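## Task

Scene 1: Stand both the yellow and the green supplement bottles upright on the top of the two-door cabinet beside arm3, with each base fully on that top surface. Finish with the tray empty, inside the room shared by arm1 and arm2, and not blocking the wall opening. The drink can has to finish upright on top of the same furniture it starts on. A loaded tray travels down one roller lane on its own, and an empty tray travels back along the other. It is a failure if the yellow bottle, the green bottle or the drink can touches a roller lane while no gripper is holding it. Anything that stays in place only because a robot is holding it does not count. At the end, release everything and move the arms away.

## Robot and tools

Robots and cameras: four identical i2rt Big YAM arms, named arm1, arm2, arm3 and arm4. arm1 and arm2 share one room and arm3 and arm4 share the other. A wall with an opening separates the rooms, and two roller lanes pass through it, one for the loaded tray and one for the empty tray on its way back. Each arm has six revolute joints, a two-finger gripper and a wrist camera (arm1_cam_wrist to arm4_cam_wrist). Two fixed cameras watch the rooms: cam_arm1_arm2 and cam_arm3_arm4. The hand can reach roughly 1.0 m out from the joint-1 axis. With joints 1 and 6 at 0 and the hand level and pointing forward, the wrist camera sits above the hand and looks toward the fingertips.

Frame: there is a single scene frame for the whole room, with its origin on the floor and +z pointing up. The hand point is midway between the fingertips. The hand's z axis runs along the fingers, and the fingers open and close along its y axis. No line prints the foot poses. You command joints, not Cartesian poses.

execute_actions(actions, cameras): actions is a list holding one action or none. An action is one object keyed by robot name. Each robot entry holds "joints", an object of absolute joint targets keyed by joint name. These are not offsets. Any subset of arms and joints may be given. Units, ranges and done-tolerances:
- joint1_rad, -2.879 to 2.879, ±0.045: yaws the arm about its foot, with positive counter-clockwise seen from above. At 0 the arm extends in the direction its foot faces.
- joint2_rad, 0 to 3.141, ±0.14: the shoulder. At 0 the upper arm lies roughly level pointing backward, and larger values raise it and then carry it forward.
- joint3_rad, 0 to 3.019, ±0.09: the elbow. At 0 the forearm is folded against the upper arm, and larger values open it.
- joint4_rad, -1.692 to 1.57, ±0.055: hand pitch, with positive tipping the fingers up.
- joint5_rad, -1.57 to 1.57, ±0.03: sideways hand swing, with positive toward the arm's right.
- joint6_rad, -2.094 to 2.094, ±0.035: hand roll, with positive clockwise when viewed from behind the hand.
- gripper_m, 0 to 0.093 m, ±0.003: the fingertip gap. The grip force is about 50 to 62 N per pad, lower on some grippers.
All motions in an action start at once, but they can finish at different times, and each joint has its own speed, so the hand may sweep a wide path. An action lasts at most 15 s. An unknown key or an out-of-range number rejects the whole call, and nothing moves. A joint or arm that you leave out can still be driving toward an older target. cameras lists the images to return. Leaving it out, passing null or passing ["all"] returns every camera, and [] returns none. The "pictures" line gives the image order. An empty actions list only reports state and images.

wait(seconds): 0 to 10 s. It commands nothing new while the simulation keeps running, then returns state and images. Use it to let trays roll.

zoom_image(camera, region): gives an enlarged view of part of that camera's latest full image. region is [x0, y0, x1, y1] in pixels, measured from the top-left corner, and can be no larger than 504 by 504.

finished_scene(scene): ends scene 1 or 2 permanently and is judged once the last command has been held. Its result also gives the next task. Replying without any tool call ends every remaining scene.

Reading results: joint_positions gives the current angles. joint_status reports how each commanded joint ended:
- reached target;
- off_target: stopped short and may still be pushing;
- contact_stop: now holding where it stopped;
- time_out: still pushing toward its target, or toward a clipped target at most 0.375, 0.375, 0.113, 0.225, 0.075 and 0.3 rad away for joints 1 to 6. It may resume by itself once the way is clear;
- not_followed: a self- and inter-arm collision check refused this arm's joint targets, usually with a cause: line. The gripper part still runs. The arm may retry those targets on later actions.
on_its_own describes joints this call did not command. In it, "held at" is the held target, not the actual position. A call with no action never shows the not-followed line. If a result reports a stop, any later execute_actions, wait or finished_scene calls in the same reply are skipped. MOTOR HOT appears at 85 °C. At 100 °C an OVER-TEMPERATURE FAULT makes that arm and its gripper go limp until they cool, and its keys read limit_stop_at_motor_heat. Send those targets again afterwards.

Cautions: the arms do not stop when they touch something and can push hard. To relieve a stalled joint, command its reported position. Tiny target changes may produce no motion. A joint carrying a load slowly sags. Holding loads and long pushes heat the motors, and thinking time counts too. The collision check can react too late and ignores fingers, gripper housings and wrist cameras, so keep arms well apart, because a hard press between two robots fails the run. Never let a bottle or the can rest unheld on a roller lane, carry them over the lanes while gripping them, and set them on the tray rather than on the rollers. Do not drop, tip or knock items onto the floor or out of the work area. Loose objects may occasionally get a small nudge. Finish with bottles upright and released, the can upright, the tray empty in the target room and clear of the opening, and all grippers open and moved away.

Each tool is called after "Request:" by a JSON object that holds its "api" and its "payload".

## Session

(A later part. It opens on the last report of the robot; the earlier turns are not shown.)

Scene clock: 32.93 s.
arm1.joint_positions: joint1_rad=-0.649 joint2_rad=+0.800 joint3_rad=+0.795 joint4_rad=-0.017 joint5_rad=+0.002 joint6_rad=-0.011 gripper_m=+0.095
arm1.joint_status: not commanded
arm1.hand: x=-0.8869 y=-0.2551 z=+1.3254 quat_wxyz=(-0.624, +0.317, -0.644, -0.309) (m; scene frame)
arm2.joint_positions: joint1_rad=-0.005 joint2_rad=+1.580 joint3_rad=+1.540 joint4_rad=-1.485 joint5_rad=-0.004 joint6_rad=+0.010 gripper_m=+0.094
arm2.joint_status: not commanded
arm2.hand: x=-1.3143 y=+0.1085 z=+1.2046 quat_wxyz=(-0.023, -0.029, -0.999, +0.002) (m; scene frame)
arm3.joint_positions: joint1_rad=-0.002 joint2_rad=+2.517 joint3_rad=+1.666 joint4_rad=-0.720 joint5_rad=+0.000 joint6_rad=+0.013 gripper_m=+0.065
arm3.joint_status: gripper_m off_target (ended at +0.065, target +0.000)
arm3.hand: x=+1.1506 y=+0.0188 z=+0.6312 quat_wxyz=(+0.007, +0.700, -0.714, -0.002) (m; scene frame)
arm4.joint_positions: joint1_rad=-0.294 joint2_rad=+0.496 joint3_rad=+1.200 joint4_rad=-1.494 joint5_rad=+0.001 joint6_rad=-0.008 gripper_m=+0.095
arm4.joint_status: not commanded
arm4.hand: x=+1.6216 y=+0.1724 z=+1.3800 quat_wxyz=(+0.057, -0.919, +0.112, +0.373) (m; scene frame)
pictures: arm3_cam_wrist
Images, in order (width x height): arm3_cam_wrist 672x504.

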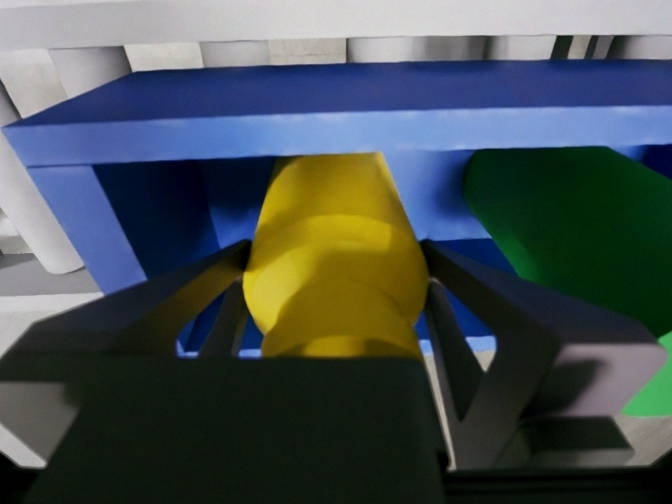

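Request:
{"api": "execute_actions", "payload": {"actions": [{"arm3":{"joints":{"joint2_rad":2.29,"joint3_rad":1.6,"joint4_rad":-0.87}}}], "cameras": []}}

Request:
{"api": "execute_actions", "payload": {"actions": [{"arm3":{"joints":{"joint2_rad":1.85,"joint3_rad":1.73,"joint4_rad":-1.43}}}], "cameras": []}}

Request:
{"api": "execute_actions", "payload": {"actions": [{"arm3":{"joints":{"joint1_rad":0.9}}}], "cameras": ["arm3_cam_wrist","cam_arm3_arm4"]}}

Scene clock: 35.03 s.
arm1.joint_positions: joint1_rad=-0.649 joint2_rad=+0.800 joint3_rad=+0.795 joint4_rad=-0.017 joint5_rad=+0.002 joint6_rad=-0.011 gripper_m=+0.095
arm1.joint_status: not commanded
arm1.hand: x=-0.8869 y=-0.2551 z=+1.3254 quat_wxyz=(-0.624, +0.317, -0.644, -0.309) (m; scene frame)
arm2.joint_positions: joint1_rad=-0.005 joint2_rad=+1.580 joint3_rad=+1.540 joint4_rad=-1.485 joint5_rad=-0.004 joint6_rad=+0.010 gripper_m=+0.094
arm2.joint_status: not commanded
arm2.hand: x=-1.3143 y=+0.1085 z=+1.2046 quat_wxyz=(-0.023, -0.029, -0.999, +0.002) (m; scene frame)
arm3.joint_positions: joint1_rad=-0.002 joint2_rad=+2.286 joint3_rad=+1.595 joint4_rad=-0.861 joint5_rad=+0.000 joint6_rad=+0.013 gripper_m=+0.065
arm3.joint_status: all done
arm3.hand: x=+1.1519 y=+0.0194 z=+0.7499 quat_wxyz=(+0.000, +0.700, -0.714, -0.008) (m; scene frame)
arm4.joint_positions: joint1_rad=-0.294 joint2_rad=+0.496 joint3_rad=+1.200 joint4_rad=-1.494 joint5_rad=+0.001 joint6_rad=-0.008 gripper_m=+0.095
arm4.joint_status: not commanded
arm4.hand: x=+1.6216 y=+0.1724 z=+1.3800 quat_wxyz=(+0.057, -0.919, +0.112, +0.373) (m; scene frame)
pictures: none
No camera images: the call's "cameras" was empty. Leave "cameras" out to get every camera's image.

Scene clock: 36.70 s.
arm1.joint_positions: joint1_rad=-0.649 joint2_rad=+0.800 joint3_rad=+0.795 joint4_rad=-0.017 joint5_rad=+0.002 joint6_rad=-0.011 gripper_m=+0.095
arm1.joint_status: not commanded
arm1.hand: x=-0.8869 y=-0.2551 z=+1.3254 quat_wxyz=(-0.624, +0.317, -0.644, -0.309) (m; scene frame)
arm2.joint_positions: joint1_rad=-0.005 joint2_rad=+1.580 joint3_rad=+1.540 joint4_rad=-1.485 joint5_rad=-0.004 joint6_rad=+0.010 gripper_m=+0.094
arm2.joint_status: not commanded
arm2.hand: x=-1.3143 y=+0.1085 z=+1.2046 quat_wxyz=(-0.023, -0.029, -0.999, +0.002) (m; scene frame)
arm3.joint_positions: joint1_rad=-0.002 joint2_rad=+1.860 joint3_rad=+1.714 joint4_rad=-1.420 joint5_rad=+0.000 joint6_rad=+0.013 gripper_m=+0.065
arm3.joint_status: all done
arm3.hand: x=+1.1551 y=-0.0250 z=+1.0407 quat_wxyz=(+0.005, +0.700, -0.714, -0.004) (m; scene frame)
arm4.joint_positions: joint1_rad=-0.294 joint2_rad=+0.496 joint3_rad=+1.200 joint4_rad=-1.494 joint5_rad=+0.001 joint6_rad=-0.008 gripper_m=+0.095
arm4.joint_status: not commanded
arm4.hand: x=+1.6216 y=+0.1724 z=+1.3800 quat_wxyz=(+0.057, -0.919, +0.112, +0.373) (m; scene frame)
pictures: none
No camera images: the call's "cameras" was empty. Leave "cameras" out to get every camera's image.

Scene clock: 38.40 s.
arm1.joint_positions: joint1_rad=-0.649 joint2_rad=+0.800 joint3_rad=+0.795 joint4_rad=-0.017 joint5_rad=+0.002 joint6_rad=-0.011 gripper_m=+0.095
arm1.joint_status: not commanded
arm1.hand: x=-0.8869 y=-0.2551 z=+1.3254 quat_wxyz=(-0.624, +0.317, -0.644, -0.309) (m; scene frame)
arm2.joint_positions: joint1_rad=-0.005 joint2_rad=+1.580 joint3_rad=+1.540 joint4_rad=-1.485 joint5_rad=-0.004 joint6_rad=+0.010 gripper_m=+0.094
arm2.joint_status: not commanded
arm2.hand: x=-1.3143 y=+0.1085 z=+1.2046 quat_wxyz=(-0.023, -0.029, -0.999, +0.002) (m; scene frame)
arm3.joint_positions: joint1_rad=+0.897 joint2_rad=+1.860 joint3_rad=+1.714 joint4_rad=-1.420 joint5_rad=-0.002 joint6_rad=+0.012 gripper_m=+0.065
arm3.joint_status: all done
arm3.hand: x=+0.7040 y=-0.2383 z=+1.0476 quat_wxyz=(+0.005, +0.941, -0.339, -0.007) (m; scene frame)
arm4.joint_positions: joint1_rad=-0.294 joint2_rad=+0.496 joint3_rad=+1.200 joint4_rad=-1.494 joint5_rad=+0.001 joint6_rad=-0.008 gripper_m=+0.095
arm4.joint_status: not commanded
arm4.hand: x=+1.6216 y=+0.1724 z=+1.3800 quat_wxyz=(+0.057, -0.919, +0.112, +0.373) (m; scene frame)
pictures: arm3_cam_wrist, cam_arm3_arm4
Images, in order (width x height): arm3_cam_wrist 672x504, cam_arm3_arm4 672x504.

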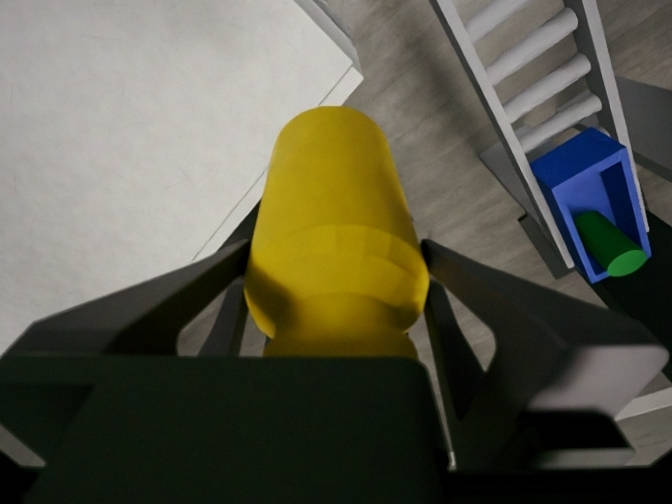

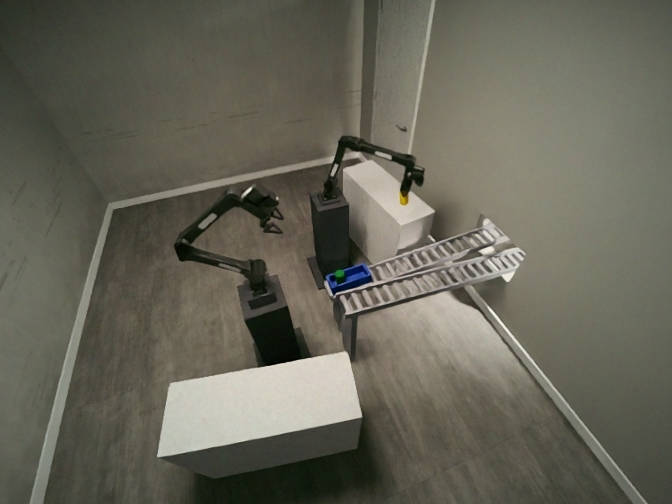

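Request:
{"api": "execute_actions", "payload": {"actions": [{"arm3":{"joints":{"joint1_rad":1.5}}}], "cameras": ["arm3_cam_wrist","cam_arm3_arm4"]}}

Scene clock: 40.77 s.
arm1.joint_positions: joint1_rad=-0.649 joint2_rad=+0.800 joint3_rad=+0.795 joint4_rad=-0.017 joint5_rad=+0.002 joint6_rad=-0.011 gripper_m=+0.095
arm1.joint_status: not commanded
arm1.hand: x=-0.8869 y=-0.2551 z=+1.3254 quat_wxyz=(-0.624, +0.317, -0.644, -0.309) (m; scene frame)
arm2.joint_positions: joint1_rad=-0.005 joint2_rad=+1.580 joint3_rad=+1.540 joint4_rad=-1.485 joint5_rad=-0.004 joint6_rad=+0.010 gripper_m=+0.094
arm2.joint_status: not commanded
arm2.hand: x=-1.3143 y=+0.1085 z=+1.2046 quat_wxyz=(-0.023, -0.029, -0.999, +0.002) (m; scene frame)
arm3.joint_positions: joint1_rad=+1.493 joint2_rad=+1.860 joint3_rad=+1.714 joint4_rad=-1.420 joint5_rad=-0.001 joint6_rad=+0.012 gripper_m=+0.065
arm3.joint_status: all done
arm3.hand: x=+0.5787 y=-0.5511 z=+1.0512 quat_wxyz=(+0.004, +0.999, -0.047, -0.008) (m; scene frame)
arm4.joint_positions: joint1_rad=-0.294 joint2_rad=+0.496 joint3_rad=+1.200 joint4_rad=-1.494 joint5_rad=+0.001 joint6_rad=-0.008 gripper_m=+0.095
arm4.joint_status: not commanded
arm4.hand: x=+1.6216 y=+0.1724 z=+1.3800 quat_wxyz=(+0.057, -0.919, +0.112, +0.373) (m; scene frame)
pictures: arm3_cam_wrist, cam_arm3_arm4
Images, in order (width x height): arm3_cam_wrist 672x504, cam_arm3_arm4 672x504.

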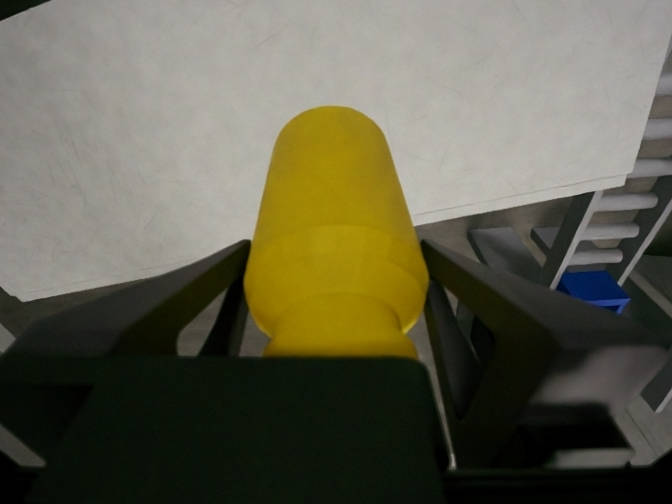

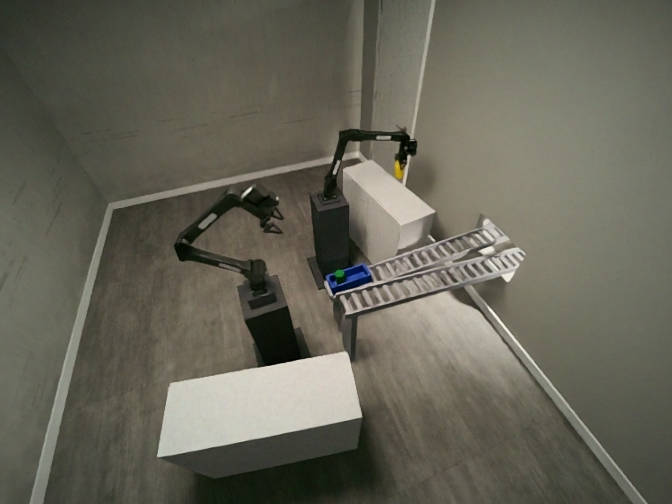

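Request:
{"api": "execute_actions", "payload": {"actions": [{"arm3":{"joints":{"joint2_rad":2.013,"joint3_rad":1.61,"joint4_rad":-1.16}}}], "cameras": ["arm3_cam_wrist","cam_arm3_arm4"]}}

Request:
{"api": "zoom_image", "payload": {"camera": "cam_arm3_arm4", "region": [330,120,450,260]}}

Scene clock: 42.77 s.
arm1.joint_positions: joint1_rad=-0.649 joint2_rad=+0.800 joint3_rad=+0.795 joint4_rad=-0.017 joint5_rad=+0.002 joint6_rad=-0.011 gripper_m=+0.095
arm1.joint_status: not commanded
arm1.hand: x=-0.8869 y=-0.2551 z=+1.3254 quat_wxyz=(-0.624, +0.317, -0.644, -0.309) (m; scene frame)
arm2.joint_positions: joint1_rad=-0.005 joint2_rad=+1.580 joint3_rad=+1.540 joint4_rad=-1.485 joint5_rad=-0.004 joint6_rad=+0.010 gripper_m=+0.094
arm2.joint_status: not commanded
arm2.hand: x=-1.3143 y=+0.1085 z=+1.2046 quat_wxyz=(-0.023, -0.029, -0.999, +0.002) (m; scene frame)
arm3.joint_positions: joint1_rad=+1.493 joint2_rad=+2.051 joint3_rad=+1.587 joint4_rad=-1.169 joint5_rad=-0.001 joint6_rad=+0.012 gripper_m=+0.065
arm3.joint_status: all done
arm3.hand: x=+0.5675 y=-0.5513 z=+0.8972 quat_wxyz=(+0.005, +0.999, -0.047, +0.025) (m; scene frame)
arm4.joint_positions: joint1_rad=-0.294 joint2_rad=+0.496 joint3_rad=+1.200 joint4_rad=-1.494 joint5_rad=+0.001 joint6_rad=-0.008 gripper_m=+0.095
arm4.joint_status: not commanded
arm4.hand: x=+1.6216 y=+0.1724 z=+1.3800 quat_wxyz=(+0.057, -0.919, +0.112, +0.373) (m; scene frame)
pictures: arm3_cam_wrist, cam_arm3_arm4
Images, in order (width x height): arm3_cam_wrist 672x504, cam_arm3_arm4 672x504.

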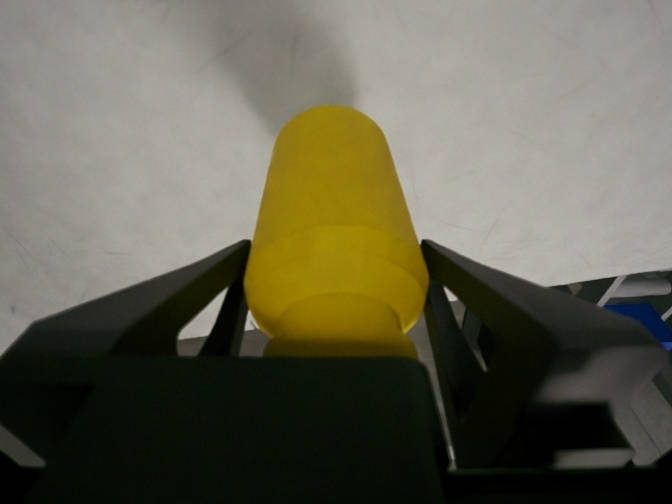

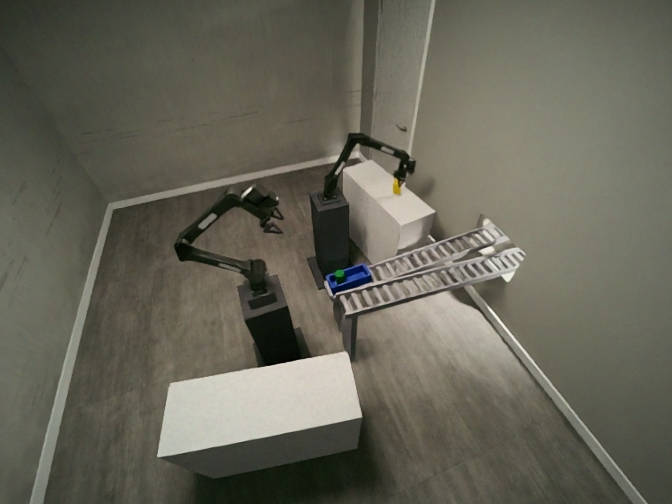

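Region (330, 120, 450, 260) of cam_arm3_arm4's 672x504 image, scaled by 3.600, with more detail than that image has; it fills the left 432 columns of this view, and the rest is white.

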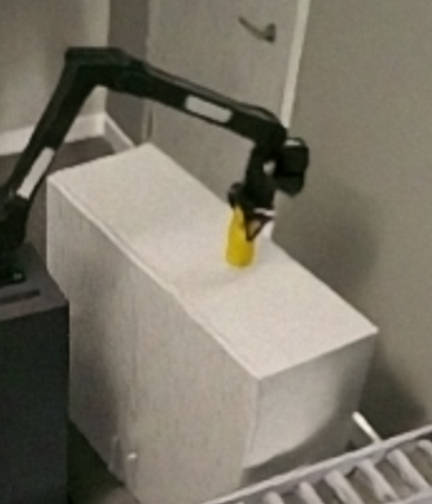

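Request:
{"api": "execute_actions", "payload": {"actions": [{"arm3":{"joints":{"joint2_rad":2.09,"joint4_rad":-1.05}}}], "cameras": ["arm3_cam_wrist","cam_arm3_arm4"]}}

Request:
{"api": "zoom_image", "payload": {"camera": "cam_arm3_arm4", "region": [360,140,440,230]}}

Scene clock: 44.77 s.
arm1.joint_positions: joint1_rad=-0.649 joint2_rad=+0.800 joint3_rad=+0.795 joint4_rad=-0.017 joint5_rad=+0.002 joint6_rad=-0.011 gripper_m=+0.095
arm1.joint_status: not commanded
arm1.hand: x=-0.8869 y=-0.2551 z=+1.3254 quat_wxyz=(-0.624, +0.317, -0.644, -0.309) (m; scene frame)
arm2.joint_positions: joint1_rad=-0.005 joint2_rad=+1.580 joint3_rad=+1.540 joint4_rad=-1.485 joint5_rad=-0.004 joint6_rad=+0.010 gripper_m=+0.094
arm2.joint_status: not commanded
arm2.hand: x=-1.3143 y=+0.1085 z=+1.2046 quat_wxyz=(-0.023, -0.029, -0.999, +0.002) (m; scene frame)
arm3.joint_positions: joint1_rad=+1.493 joint2_rad=+2.086 joint3_rad=+1.587 joint4_rad=-1.061 joint5_rad=-0.001 joint6_rad=+0.012 gripper_m=+0.065
arm3.joint_status: all done
arm3.hand: x=+0.5452 y=-0.5497 z=+0.8762 quat_wxyz=(+0.004, +0.999, -0.047, -0.011) (m; scene frame)
arm4.joint_positions: joint1_rad=-0.294 joint2_rad=+0.496 joint3_rad=+1.200 joint4_rad=-1.494 joint5_rad=+0.001 joint6_rad=-0.008 gripper_m=+0.095
arm4.joint_status: not commanded
arm4.hand: x=+1.6216 y=+0.1724 z=+1.3800 quat_wxyz=(+0.057, -0.919, +0.112, +0.373) (m; scene frame)
pictures: arm3_cam_wrist, cam_arm3_arm4
Images, in order (width x height): arm3_cam_wrist 672x504, cam_arm3_arm4 672x504.

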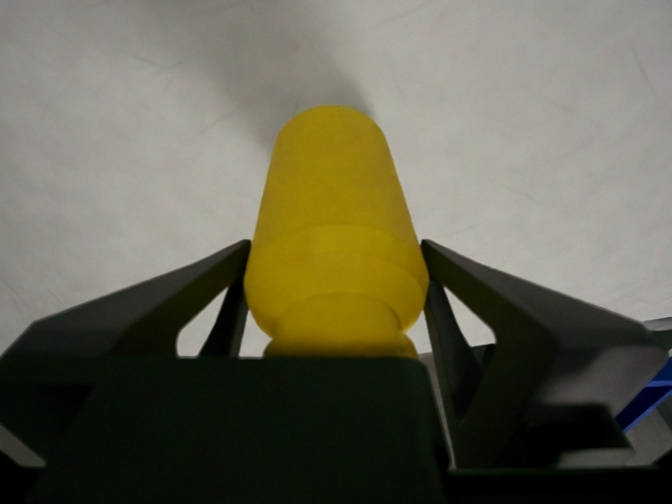

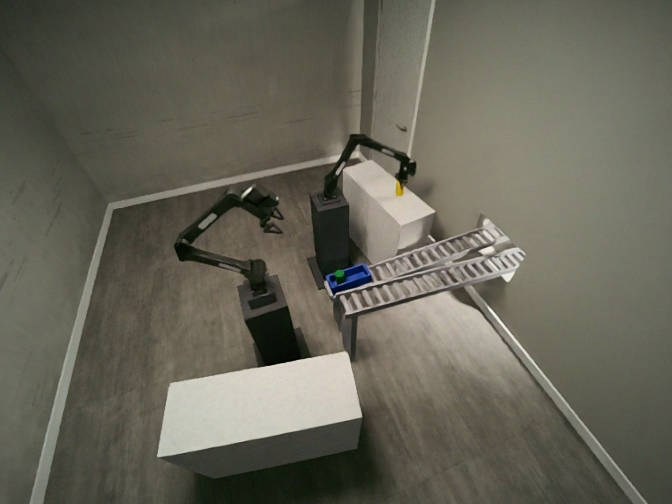

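Region (360, 140, 440, 230) of cam_arm3_arm4's 672x504 image, scaled by 5.600, with more detail than that image has.

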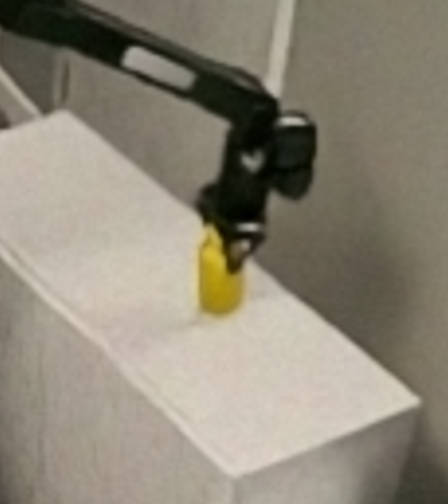

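Request:
{"api": "execute_actions", "payload": {"actions": [{"arm3":{"joints":{"joint2_rad":2.05,"joint3_rad":1.5,"joint4_rad":-0.99}}}], "cameras": ["arm3_cam_wrist","cam_arm3_arm4"]}}

Request:
{"api": "zoom_image", "payload": {"camera": "cam_arm3_arm4", "region": [360,140,440,230]}}

Scene clock: 46.33 s.
arm1.joint_positions: joint1_rad=-0.649 joint2_rad=+0.800 joint3_rad=+0.795 joint4_rad=-0.017 joint5_rad=+0.002 joint6_rad=-0.011 gripper_m=+0.095
arm1.joint_status: not commanded
arm1.hand: x=-0.8869 y=-0.2551 z=+1.3254 quat_wxyz=(-0.624, +0.317, -0.644, -0.309) (m; scene frame)
arm2.joint_positions: joint1_rad=-0.005 joint2_rad=+1.580 joint3_rad=+1.540 joint4_rad=-1.485 joint5_rad=-0.004 joint6_rad=+0.010 gripper_m=+0.094
arm2.joint_status: not commanded
arm2.hand: x=-1.3143 y=+0.1085 z=+1.2046 quat_wxyz=(-0.023, -0.029, -0.999, +0.002) (m; scene frame)
arm3.joint_positions: joint1_rad=+1.494 joint2_rad=+2.066 joint3_rad=+1.511 joint4_rad=-0.997 joint5_rad=-0.003 joint6_rad=+0.011 gripper_m=+0.065
arm3.joint_status: all done
arm3.hand: x=+0.5596 y=-0.5518 z=+0.8629 quat_wxyz=(+0.005, +0.999, -0.047, -0.015) (m; scene frame)
arm4.joint_positions: joint1_rad=-0.294 joint2_rad=+0.496 joint3_rad=+1.200 joint4_rad=-1.494 joint5_rad=+0.001 joint6_rad=-0.008 gripper_m=+0.095
arm4.joint_status: not commanded
arm4.hand: x=+1.6216 y=+0.1724 z=+1.3800 quat_wxyz=(+0.057, -0.919, +0.112, +0.373) (m; scene frame)
pictures: arm3_cam_wrist, cam_arm3_arm4
Images, in order (width x height): arm3_cam_wrist 672x504, cam_arm3_arm4 672x504.

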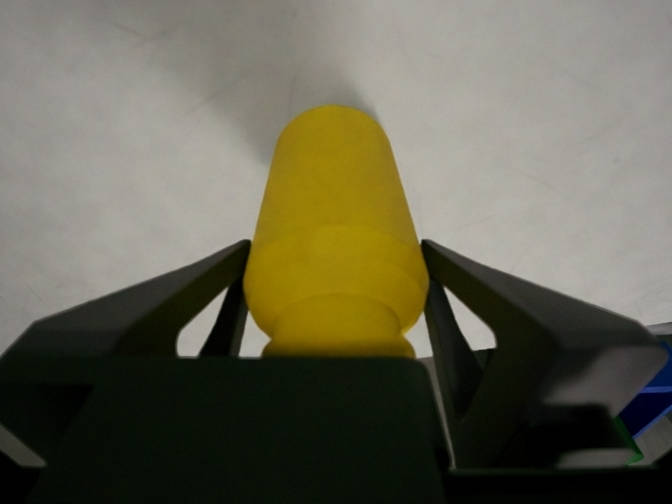

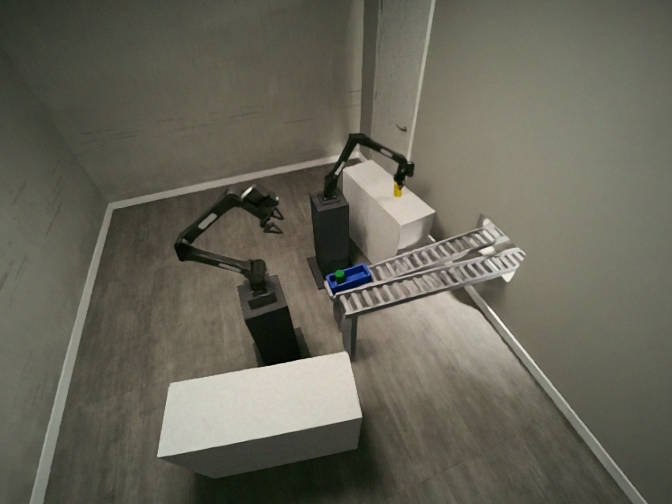

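Region (360, 140, 440, 230) of cam_arm3_arm4's 672x504 image, scaled by 5.600, with more detail than that image has.

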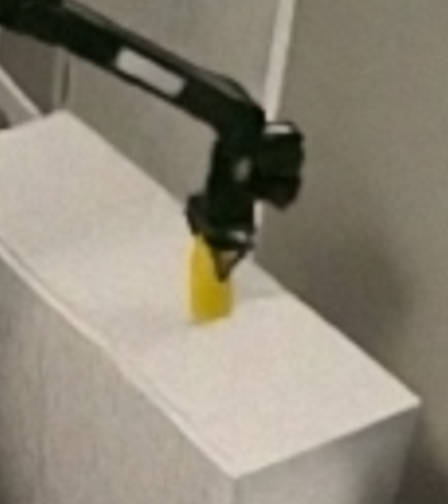

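Request:
{"api": "execute_actions", "payload": {"actions": [{"arm3":{"joints":{"joint3_rad":1.46,"joint4_rad":-0.96}}}], "cameras": ["arm3_cam_wrist","cam_arm3_arm4"]}}

Request:
{"api": "zoom_image", "payload": {"camera": "cam_arm3_arm4", "region": [360,140,440,230]}}

Scene clock: 47.77 s.
arm1.joint_positions: joint1_rad=-0.649 joint2_rad=+0.800 joint3_rad=+0.795 joint4_rad=-0.017 joint5_rad=+0.002 joint6_rad=-0.011 gripper_m=+0.095
arm1.joint_status: not commanded
arm1.hand: x=-0.8869 y=-0.2551 z=+1.3254 quat_wxyz=(-0.624, +0.317, -0.644, -0.309) (m; scene frame)
arm2.joint_positions: joint1_rad=-0.005 joint2_rad=+1.580 joint3_rad=+1.540 joint4_rad=-1.485 joint5_rad=-0.004 joint6_rad=+0.010 gripper_m=+0.094
arm2.joint_status: not commanded
arm2.hand: x=-1.3143 y=+0.1085 z=+1.2046 quat_wxyz=(-0.023, -0.029, -0.999, +0.002) (m; scene frame)
arm3.joint_positions: joint1_rad=+1.494 joint2_rad=+2.050 joint3_rad=+1.482 joint4_rad=-0.966 joint5_rad=-0.003 joint6_rad=+0.011 gripper_m=+0.065
arm3.joint_status: all done
arm3.hand: x=+0.5628 y=-0.5521 z=+0.8624 quat_wxyz=(+0.004, +0.999, -0.047, -0.024) (m; scene frame)
arm4.joint_positions: joint1_rad=-0.294 joint2_rad=+0.496 joint3_rad=+1.200 joint4_rad=-1.494 joint5_rad=+0.001 joint6_rad=-0.008 gripper_m=+0.095
arm4.joint_status: not commanded
arm4.hand: x=+1.6216 y=+0.1724 z=+1.3800 quat_wxyz=(+0.057, -0.919, +0.112, +0.373) (m; scene frame)
pictures: arm3_cam_wrist, cam_arm3_arm4
Images, in order (width x height): arm3_cam_wrist 672x504, cam_arm3_arm4 672x504.

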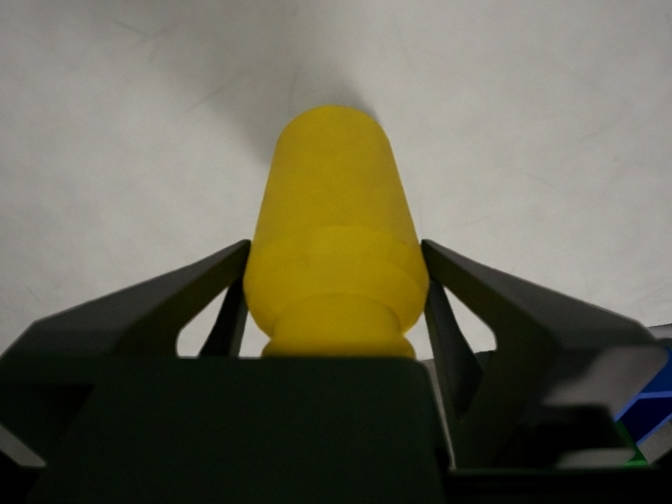

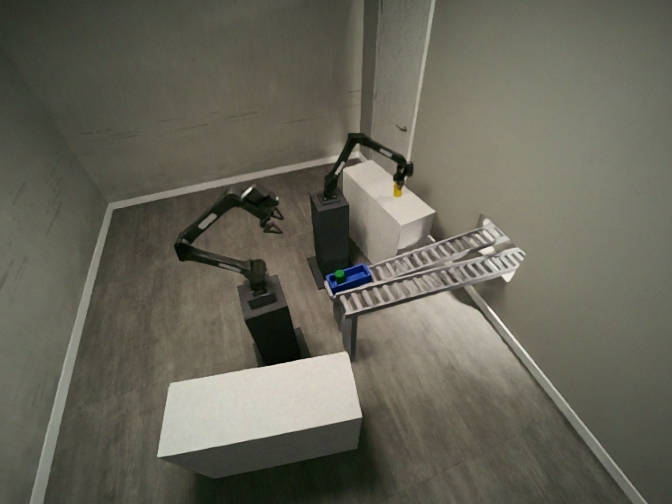

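Region (360, 140, 440, 230) of cam_arm3_arm4's 672x504 image, scaled by 5.600, with more detail than that image has.

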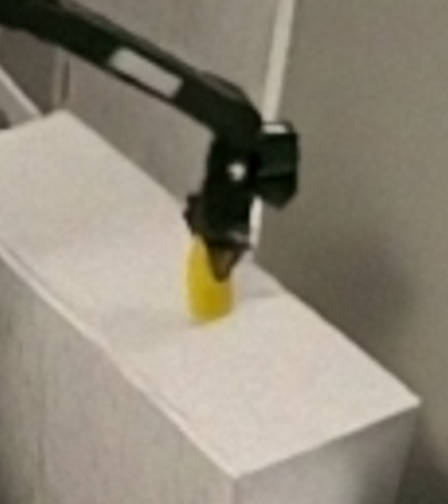

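Request:
{"api": "execute_actions", "payload": {"actions": [{"arm3":{"joints":{"joint2_rad":2.085,"joint3_rad":1.482,"joint4_rad":-0.955}}}], "cameras": ["arm3_cam_wrist"]}}

Scene clock: 48.67 s.
arm1.joint_positions: joint1_rad=-0.649 joint2_rad=+0.800 joint3_rad=+0.795 joint4_rad=-0.017 joint5_rad=+0.002 joint6_rad=-0.011 gripper_m=+0.095
arm1.joint_status: not commanded
arm1.hand: x=-0.8869 y=-0.2551 z=+1.3254 quat_wxyz=(-0.624, +0.317, -0.644, -0.309) (m; scene frame)
arm2.joint_positions: joint1_rad=-0.005 joint2_rad=+1.580 joint3_rad=+1.540 joint4_rad=-1.485 joint5_rad=-0.004 joint6_rad=+0.010 gripper_m=+0.094
arm2.joint_status: not commanded
arm2.hand: x=-1.3143 y=+0.1085 z=+1.2046 quat_wxyz=(-0.023, -0.029, -0.999, +0.002) (m; scene frame)
arm3.joint_positions: joint1_rad=+1.494 joint2_rad=+2.050 joint3_rad=+1.482 joint4_rad=-0.965 joint5_rad=-0.003 joint6_rad=+0.011 gripper_m=+0.065
arm3.joint_status: all done
arm3.hand: x=+0.5625 y=-0.5520 z=+0.8624 quat_wxyz=(+0.004, +0.999, -0.047, -0.025) (m; scene frame)
arm4.joint_positions: joint1_rad=-0.294 joint2_rad=+0.496 joint3_rad=+1.200 joint4_rad=-1.494 joint5_rad=+0.001 joint6_rad=-0.008 gripper_m=+0.095
arm4.joint_status: not commanded
arm4.hand: x=+1.6216 y=+0.1724 z=+1.3800 quat_wxyz=(+0.057, -0.919, +0.112, +0.373) (m; scene frame)
pictures: arm3_cam_wrist
Images, in order (width x height): arm3_cam_wrist 672x504.

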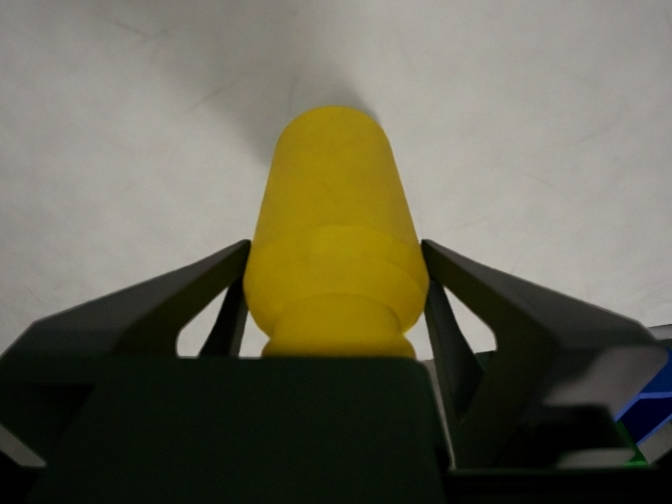

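Request:
{"api": "execute_actions", "payload": {"actions": [{"arm3":{"joints":{"joint2_rad":2.055,"gripper_m":0.093}}}], "cameras": ["arm3_cam_wrist"]}}

Request:
{"api": "execute_actions", "payload": {"actions": [{"arm3":{"joints":{"joint2_rad":1.85,"joint3_rad":1.65,"joint4_rad":-1.37}}}], "cameras": ["arm3_cam_wrist","cam_arm3_arm4"]}}

Scene clock: 49.93 s.
arm1.joint_positions: joint1_rad=-0.649 joint2_rad=+0.800 joint3_rad=+0.795 joint4_rad=-0.017 joint5_rad=+0.002 joint6_rad=-0.011 gripper_m=+0.095
arm1.joint_status: not commanded
arm1.hand: x=-0.8869 y=-0.2551 z=+1.3254 quat_wxyz=(-0.624, +0.317, -0.644, -0.309) (m; scene frame)
arm2.joint_positions: joint1_rad=-0.005 joint2_rad=+1.580 joint3_rad=+1.540 joint4_rad=-1.485 joint5_rad=-0.004 joint6_rad=+0.010 gripper_m=+0.094
arm2.joint_status: not commanded
arm2.hand: x=-1.3143 y=+0.1085 z=+1.2046 quat_wxyz=(-0.023, -0.029, -0.999, +0.002) (m; scene frame)
arm3.joint_positions: joint1_rad=+1.494 joint2_rad=+2.050 joint3_rad=+1.481 joint4_rad=-0.965 joint5_rad=-0.003 joint6_rad=+0.011 gripper_m=+0.093
arm3.joint_status: all done
arm3.hand: x=+0.5626 y=-0.5520 z=+0.8623 quat_wxyz=(+0.004, +0.999, -0.047, -0.025) (m; scene frame)
arm4.joint_positions: joint1_rad=-0.294 joint2_rad=+0.496 joint3_rad=+1.200 joint4_rad=-1.494 joint5_rad=+0.001 joint6_rad=-0.008 gripper_m=+0.095
arm4.joint_status: not commanded
arm4.hand: x=+1.6216 y=+0.1724 z=+1.3800 quat_wxyz=(+0.057, -0.919, +0.112, +0.373) (m; scene frame)
pictures: arm3_cam_wrist
Images, in order (width x height): arm3_cam_wrist 672x504.

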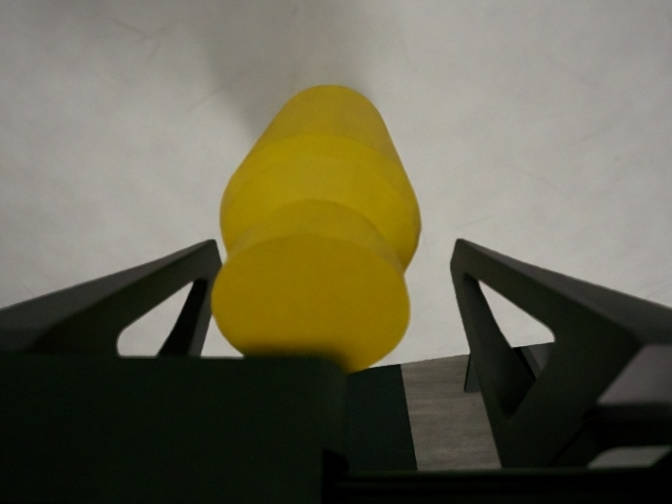

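Scene clock: 51.23 s.
arm1.joint_positions: joint1_rad=-0.649 joint2_rad=+0.800 joint3_rad=+0.795 joint4_rad=-0.017 joint5_rad=+0.002 joint6_rad=-0.011 gripper_m=+0.095
arm1.joint_status: not commanded
arm1.hand: x=-0.8869 y=-0.2551 z=+1.3254 quat_wxyz=(-0.624, +0.317, -0.644, -0.309) (m; scene frame)
arm2.joint_positions: joint1_rad=-0.005 joint2_rad=+1.580 joint3_rad=+1.540 joint4_rad=-1.485 joint5_rad=-0.004 joint6_rad=+0.010 gripper_m=+0.094
arm2.joint_status: not commanded
arm2.hand: x=-1.3143 y=+0.1085 z=+1.2046 quat_wxyz=(-0.023, -0.029, -0.999, +0.002) (m; scene frame)
arm3.joint_positions: joint1_rad=+1.494 joint2_rad=+1.833 joint3_rad=+1.627 joint4_rad=-1.359 joint5_rad=-0.003 joint6_rad=+0.011 gripper_m=+0.093
arm3.joint_status: all done
arm3.hand: x=+0.5913 y=-0.5531 z=+1.0330 quat_wxyz=(+0.005, +0.999, -0.047, -0.009) (m; scene frame)
arm4.joint_positions: joint1_rad=-0.294 joint2_rad=+0.496 joint3_rad=+1.200 joint4_rad=-1.494 joint5_rad=+0.001 joint6_rad=-0.008 gripper_m=+0.095
arm4.joint_status: not commanded
arm4.hand: x=+1.6216 y=+0.1724 z=+1.3800 quat_wxyz=(+0.057, -0.919, +0.112, +0.373) (m; scene frame)
pictures: arm3_cam_wrist, cam_arm3_arm4
Images, in order (width x height): arm3_cam_wrist 672x504, cam_arm3_arm4 672x504.

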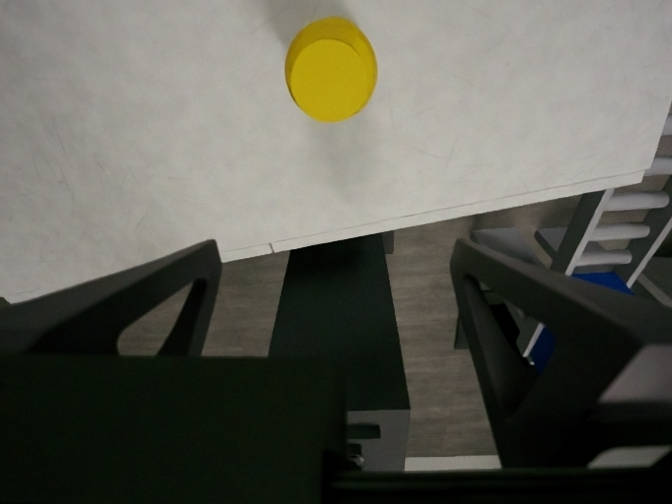

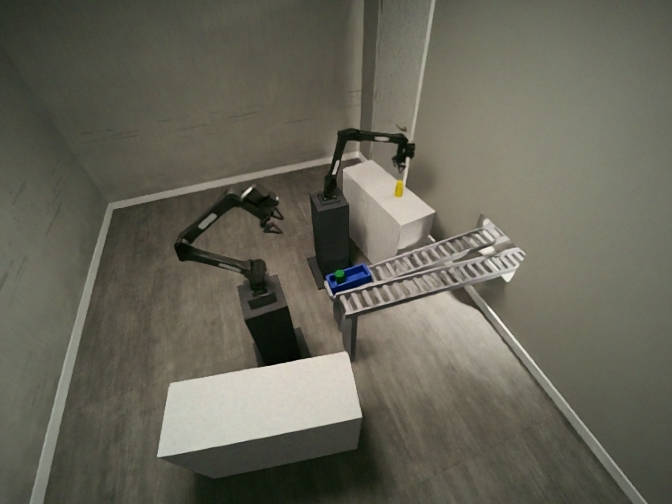

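Request:
{"api": "execute_actions", "payload": {"actions": [{"arm3":{"joints":{"joint1_rad":-0.16,"joint6_rad":-0.15,"joint2_rad":1.83,"joint3_rad":1.7,"joint4_rad":-1.43}}}], "cameras": []}}

Request:
{"api": "execute_actions", "payload": {"actions": [{"arm3":{"joints":{"joint2_rad":2.26,"joint3_rad":1.61,"joint4_rad":-0.9}}}], "cameras": ["arm3_cam_wrist","cam_arm3_arm4"]}}

Scene clock: 54.53 s.
arm1.joint_positions: joint1_rad=-0.649 joint2_rad=+0.800 joint3_rad=+0.795 joint4_rad=-0.017 joint5_rad=+0.002 joint6_rad=-0.011 gripper_m=+0.095
arm1.joint_status: not commanded
arm1.hand: x=-0.8869 y=-0.2551 z=+1.3254 quat_wxyz=(-0.624, +0.317, -0.644, -0.309) (m; scene frame)
arm2.joint_positions: joint1_rad=-0.005 joint2_rad=+1.580 joint3_rad=+1.540 joint4_rad=-1.485 joint5_rad=-0.004 joint6_rad=+0.010 gripper_m=+0.094
arm2.joint_status: not commanded
arm2.hand: x=-1.3143 y=+0.1085 z=+1.2046 quat_wxyz=(-0.023, -0.029, -0.999, +0.002) (m; scene frame)
arm3.joint_positions: joint1_rad=-0.166 joint2_rad=+1.833 joint3_rad=+1.657 joint4_rad=-1.420 joint5_rad=+0.001 joint6_rad=-0.135 gripper_m=+0.093
arm3.joint_status: all done
arm3.hand: x=+1.2454 y=-0.0516 z=+1.0329 quat_wxyz=(+0.017, +0.694, -0.719, +0.006) (m; scene frame)
arm4.joint_positions: joint1_rad=-0.294 joint2_rad=+0.496 joint3_rad=+1.200 joint4_rad=-1.494 joint5_rad=+0.001 joint6_rad=-0.008 gripper_m=+0.095
arm4.joint_status: not commanded
arm4.hand: x=+1.6216 y=+0.1724 z=+1.3800 quat_wxyz=(+0.057, -0.919, +0.112, +0.373) (m; scene frame)
pictures: none
No camera images: the call's "cameras" was empty. Leave "cameras" out to get every camera's image.

Scene clock: 55.93 s.
arm1.joint_positions: joint1_rad=-0.649 joint2_rad=+0.800 joint3_rad=+0.795 joint4_rad=-0.017 joint5_rad=+0.002 joint6_rad=-0.011 gripper_m=+0.095
arm1.joint_status: not commanded
arm1.hand: x=-0.8869 y=-0.2551 z=+1.3254 quat_wxyz=(-0.624, +0.317, -0.644, -0.309) (m; scene frame)
arm2.joint_positions: joint1_rad=-0.005 joint2_rad=+1.580 joint3_rad=+1.540 joint4_rad=-1.485 joint5_rad=-0.004 joint6_rad=+0.010 gripper_m=+0.094
arm2.joint_status: not commanded
arm2.hand: x=-1.3143 y=+0.1085 z=+1.2046 quat_wxyz=(-0.023, -0.029, -0.999, +0.002) (m; scene frame)
arm3.joint_positions: joint1_rad=-0.166 joint2_rad=+2.281 joint3_rad=+1.587 joint4_rad=-0.911 joint5_rad=+0.001 joint6_rad=-0.135 gripper_m=+0.093
arm3.joint_status: all done
arm3.hand: x=+1.2505 y=-0.0042 z=+0.7496 quat_wxyz=(+0.020, +0.694, -0.719, +0.009) (m; scene frame)
arm4.joint_positions: joint1_rad=-0.294 joint2_rad=+0.496 joint3_rad=+1.200 joint4_rad=-1.494 joint5_rad=+0.001 joint6_rad=-0.008 gripper_m=+0.095
arm4.joint_status: not commanded
arm4.hand: x=+1.6216 y=+0.1724 z=+1.3800 quat_wxyz=(+0.057, -0.919, +0.112, +0.373) (m; scene frame)
pictures: arm3_cam_wrist, cam_arm3_arm4
Images, in order (width x height): arm3_cam_wrist 672x504, cam_arm3_arm4 672x504.

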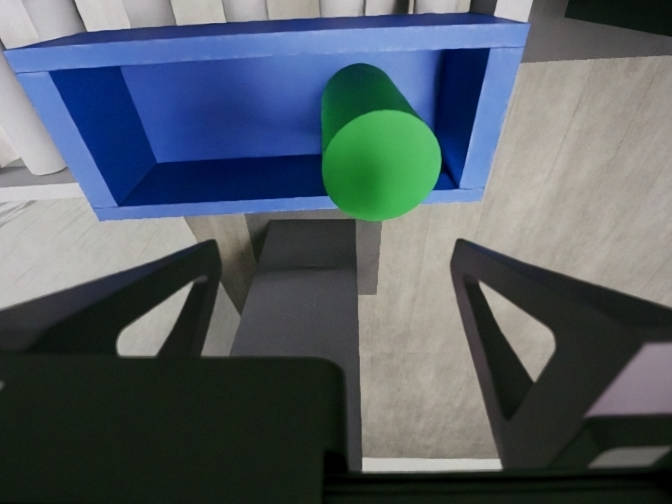

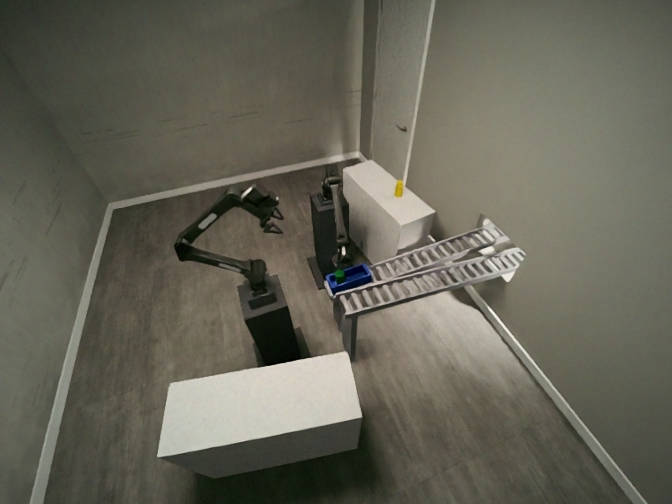

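Request:
{"api": "execute_actions", "payload": {"actions": [{"arm3":{"joints":{"joint1_rad":-0.205,"joint6_rad":-0.2,"joint2_rad":2.34,"joint3_rad":1.66,"joint4_rad":-0.86}}}], "cameras": ["arm3_cam_wrist"]}}

Scene clock: 57.77 s.
arm1.joint_positions: joint1_rad=-0.649 joint2_rad=+0.800 joint3_rad=+0.795 joint4_rad=-0.017 joint5_rad=+0.002 joint6_rad=-0.011 gripper_m=+0.095
arm1.joint_status: not commanded
arm1.hand: x=-0.8869 y=-0.2551 z=+1.3254 quat_wxyz=(-0.624, +0.317, -0.644, -0.309) (m; scene frame)
arm2.joint_positions: joint1_rad=-0.005 joint2_rad=+1.580 joint3_rad=+1.540 joint4_rad=-1.485 joint5_rad=-0.004 joint6_rad=+0.010 gripper_m=+0.094
arm2.joint_status: not commanded
arm2.hand: x=-1.3143 y=+0.1085 z=+1.2046 quat_wxyz=(-0.023, -0.029, -0.999, +0.002) (m; scene frame)
arm3.joint_positions: joint1_rad=-0.208 joint2_rad=+2.318 joint3_rad=+1.622 joint4_rad=-0.869 joint5_rad=+0.001 joint6_rad=-0.185 gripper_m=+0.093
arm3.joint_status: all done
arm3.hand: x=+1.2792 y=+0.0087 z=+0.7375 quat_wxyz=(+0.004, +0.697, -0.717, -0.003) (m; scene frame)
arm4.joint_positions: joint1_rad=-0.294 joint2_rad=+0.496 joint3_rad=+1.200 joint4_rad=-1.494 joint5_rad=+0.001 joint6_rad=-0.008 gripper_m=+0.095
arm4.joint_status: not commanded
arm4.hand: x=+1.6216 y=+0.1724 z=+1.3800 quat_wxyz=(+0.057, -0.919, +0.112, +0.373) (m; scene frame)
pictures: arm3_cam_wrist
Images, in order (width x height): arm3_cam_wrist 672x504.

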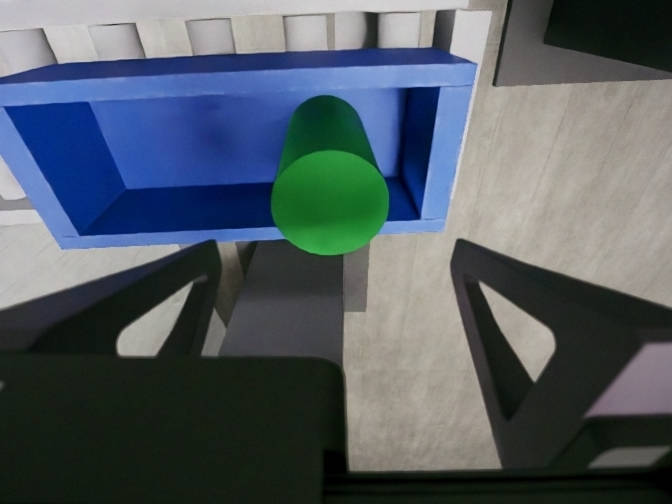

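Request:
{"api": "execute_actions", "payload": {"actions": [{"arm3":{"joints":{"joint1_rad":-0.185,"joint2_rad":2.46,"joint3_rad":1.68,"joint4_rad":-0.76}}}], "cameras": ["arm3_cam_wrist","cam_arm3_arm4"]}}

Request:
{"api": "zoom_image", "payload": {"camera": "cam_arm3_arm4", "region": [310,230,390,300]}}

Scene clock: 60.50 s.
arm1.joint_positions: joint1_rad=-0.649 joint2_rad=+0.800 joint3_rad=+0.795 joint4_rad=-0.017 joint5_rad=+0.002 joint6_rad=-0.011 gripper_m=+0.095
arm1.joint_status: not commanded
arm1.hand: x=-0.8869 y=-0.2551 z=+1.3254 quat_wxyz=(-0.624, +0.317, -0.644, -0.309) (m; scene frame)
arm2.joint_positions: joint1_rad=-0.005 joint2_rad=+1.580 joint3_rad=+1.540 joint4_rad=-1.485 joint5_rad=-0.004 joint6_rad=+0.010 gripper_m=+0.094
arm2.joint_status: not commanded
arm2.hand: x=-1.3143 y=+0.1085 z=+1.2046 quat_wxyz=(-0.023, -0.029, -0.999, +0.002) (m; scene frame)
arm3.joint_positions: joint1_rad=-0.188 joint2_rad=+2.465 joint3_rad=+1.655 joint4_rad=-0.769 joint5_rad=+0.001 joint6_rad=-0.186 gripper_m=+0.093
arm3.joint_status: all done
arm3.hand: x=+1.2655 y=+0.0076 z=+0.6582 quat_wxyz=(+0.010, +0.704, -0.710, +0.001) (m; scene frame)
arm4.joint_positions: joint1_rad=-0.294 joint2_rad=+0.496 joint3_rad=+1.200 joint4_rad=-1.494 joint5_rad=+0.001 joint6_rad=-0.008 gripper_m=+0.095
arm4.joint_status: not commanded
arm4.hand: x=+1.6216 y=+0.1724 z=+1.3800 quat_wxyz=(+0.057, -0.919, +0.112, +0.373) (m; scene frame)
pictures: arm3_cam_wrist, cam_arm3_arm4
Images, in order (width x height): arm3_cam_wrist 672x504, cam_arm3_arm4 672x504.

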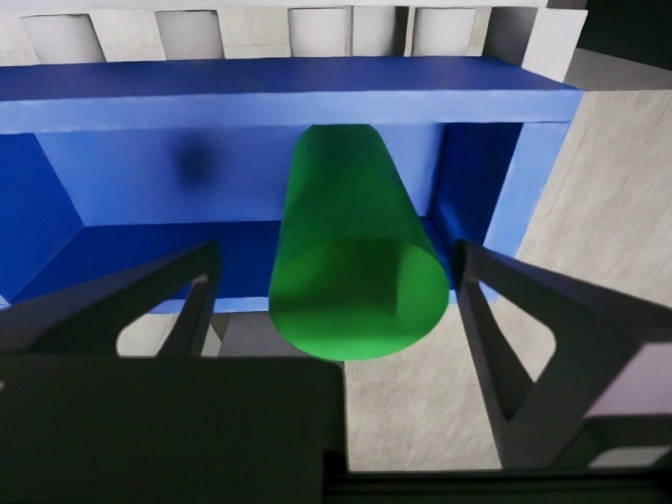

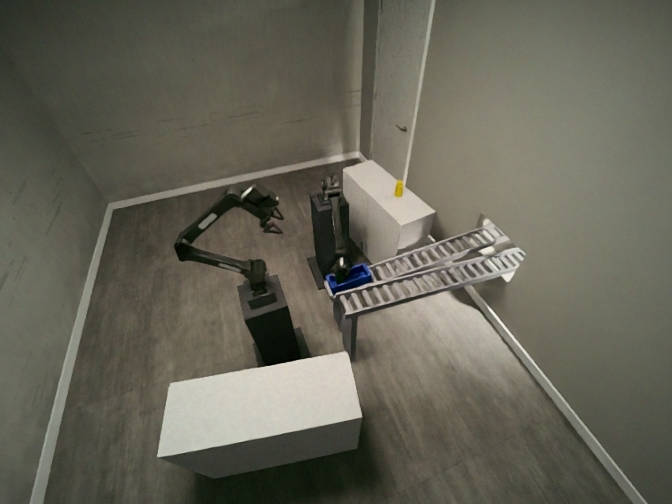

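Region (310, 230, 390, 300) of cam_arm3_arm4's 672x504 image, scaled by 6.300, with more detail than that image has; it fills the top 441 rows of this view, and the rest is white.

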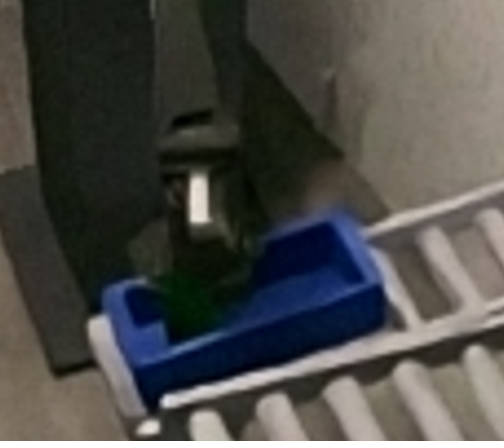

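Request:
{"api": "execute_actions", "payload": {"actions": [{"arm3":{"joints":{"joint2_rad":2.515,"joint3_rad":1.66,"joint4_rad":-0.71,"gripper_m":0.086}}}], "cameras": ["arm3_cam_wrist"]}}

Scene clock: 62.23 s.
arm1.joint_positions: joint1_rad=-0.649 joint2_rad=+0.800 joint3_rad=+0.795 joint4_rad=-0.017 joint5_rad=+0.002 joint6_rad=-0.011 gripper_m=+0.095
arm1.joint_status: not commanded
arm1.hand: x=-0.8869 y=-0.2551 z=+1.3254 quat_wxyz=(-0.624, +0.317, -0.644, -0.309) (m; scene frame)
arm2.joint_positions: joint1_rad=-0.005 joint2_rad=+1.580 joint3_rad=+1.540 joint4_rad=-1.485 joint5_rad=-0.004 joint6_rad=+0.010 gripper_m=+0.094
arm2.joint_status: not commanded
arm2.hand: x=-1.3143 y=+0.1085 z=+1.2046 quat_wxyz=(-0.023, -0.029, -0.999, +0.002) (m; scene frame)
arm3.joint_positions: joint1_rad=-0.188 joint2_rad=+2.495 joint3_rad=+1.655 joint4_rad=-0.722 joint5_rad=+0.001 joint6_rad=-0.186 gripper_m=+0.086
arm3.joint_status: all done
arm3.hand: x=+1.2655 y=+0.0086 z=+0.6401 quat_wxyz=(+0.003, +0.704, -0.710, -0.004) (m; scene frame)
arm4.joint_positions: joint1_rad=-0.294 joint2_rad=+0.496 joint3_rad=+1.200 joint4_rad=-1.494 joint5_rad=+0.001 joint6_rad=-0.008 gripper_m=+0.095
arm4.joint_status: not commanded
arm4.hand: x=+1.6216 y=+0.1724 z=+1.3800 quat_wxyz=(+0.057, -0.919, +0.112, +0.373) (m; scene frame)
pictures: arm3_cam_wrist
Images, in order (width x height): arm3_cam_wrist 672x504.

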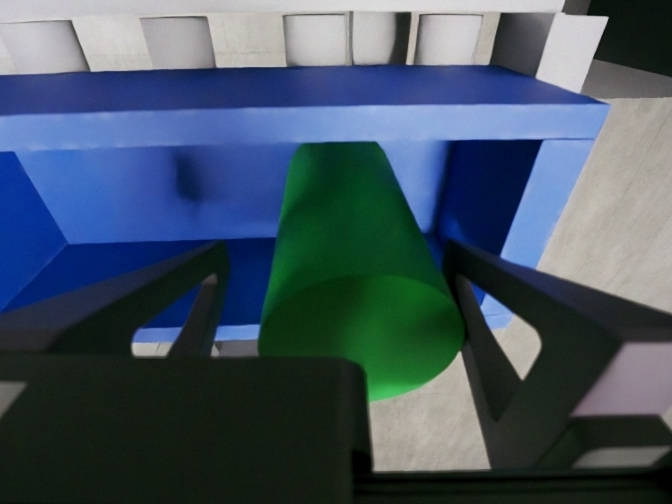

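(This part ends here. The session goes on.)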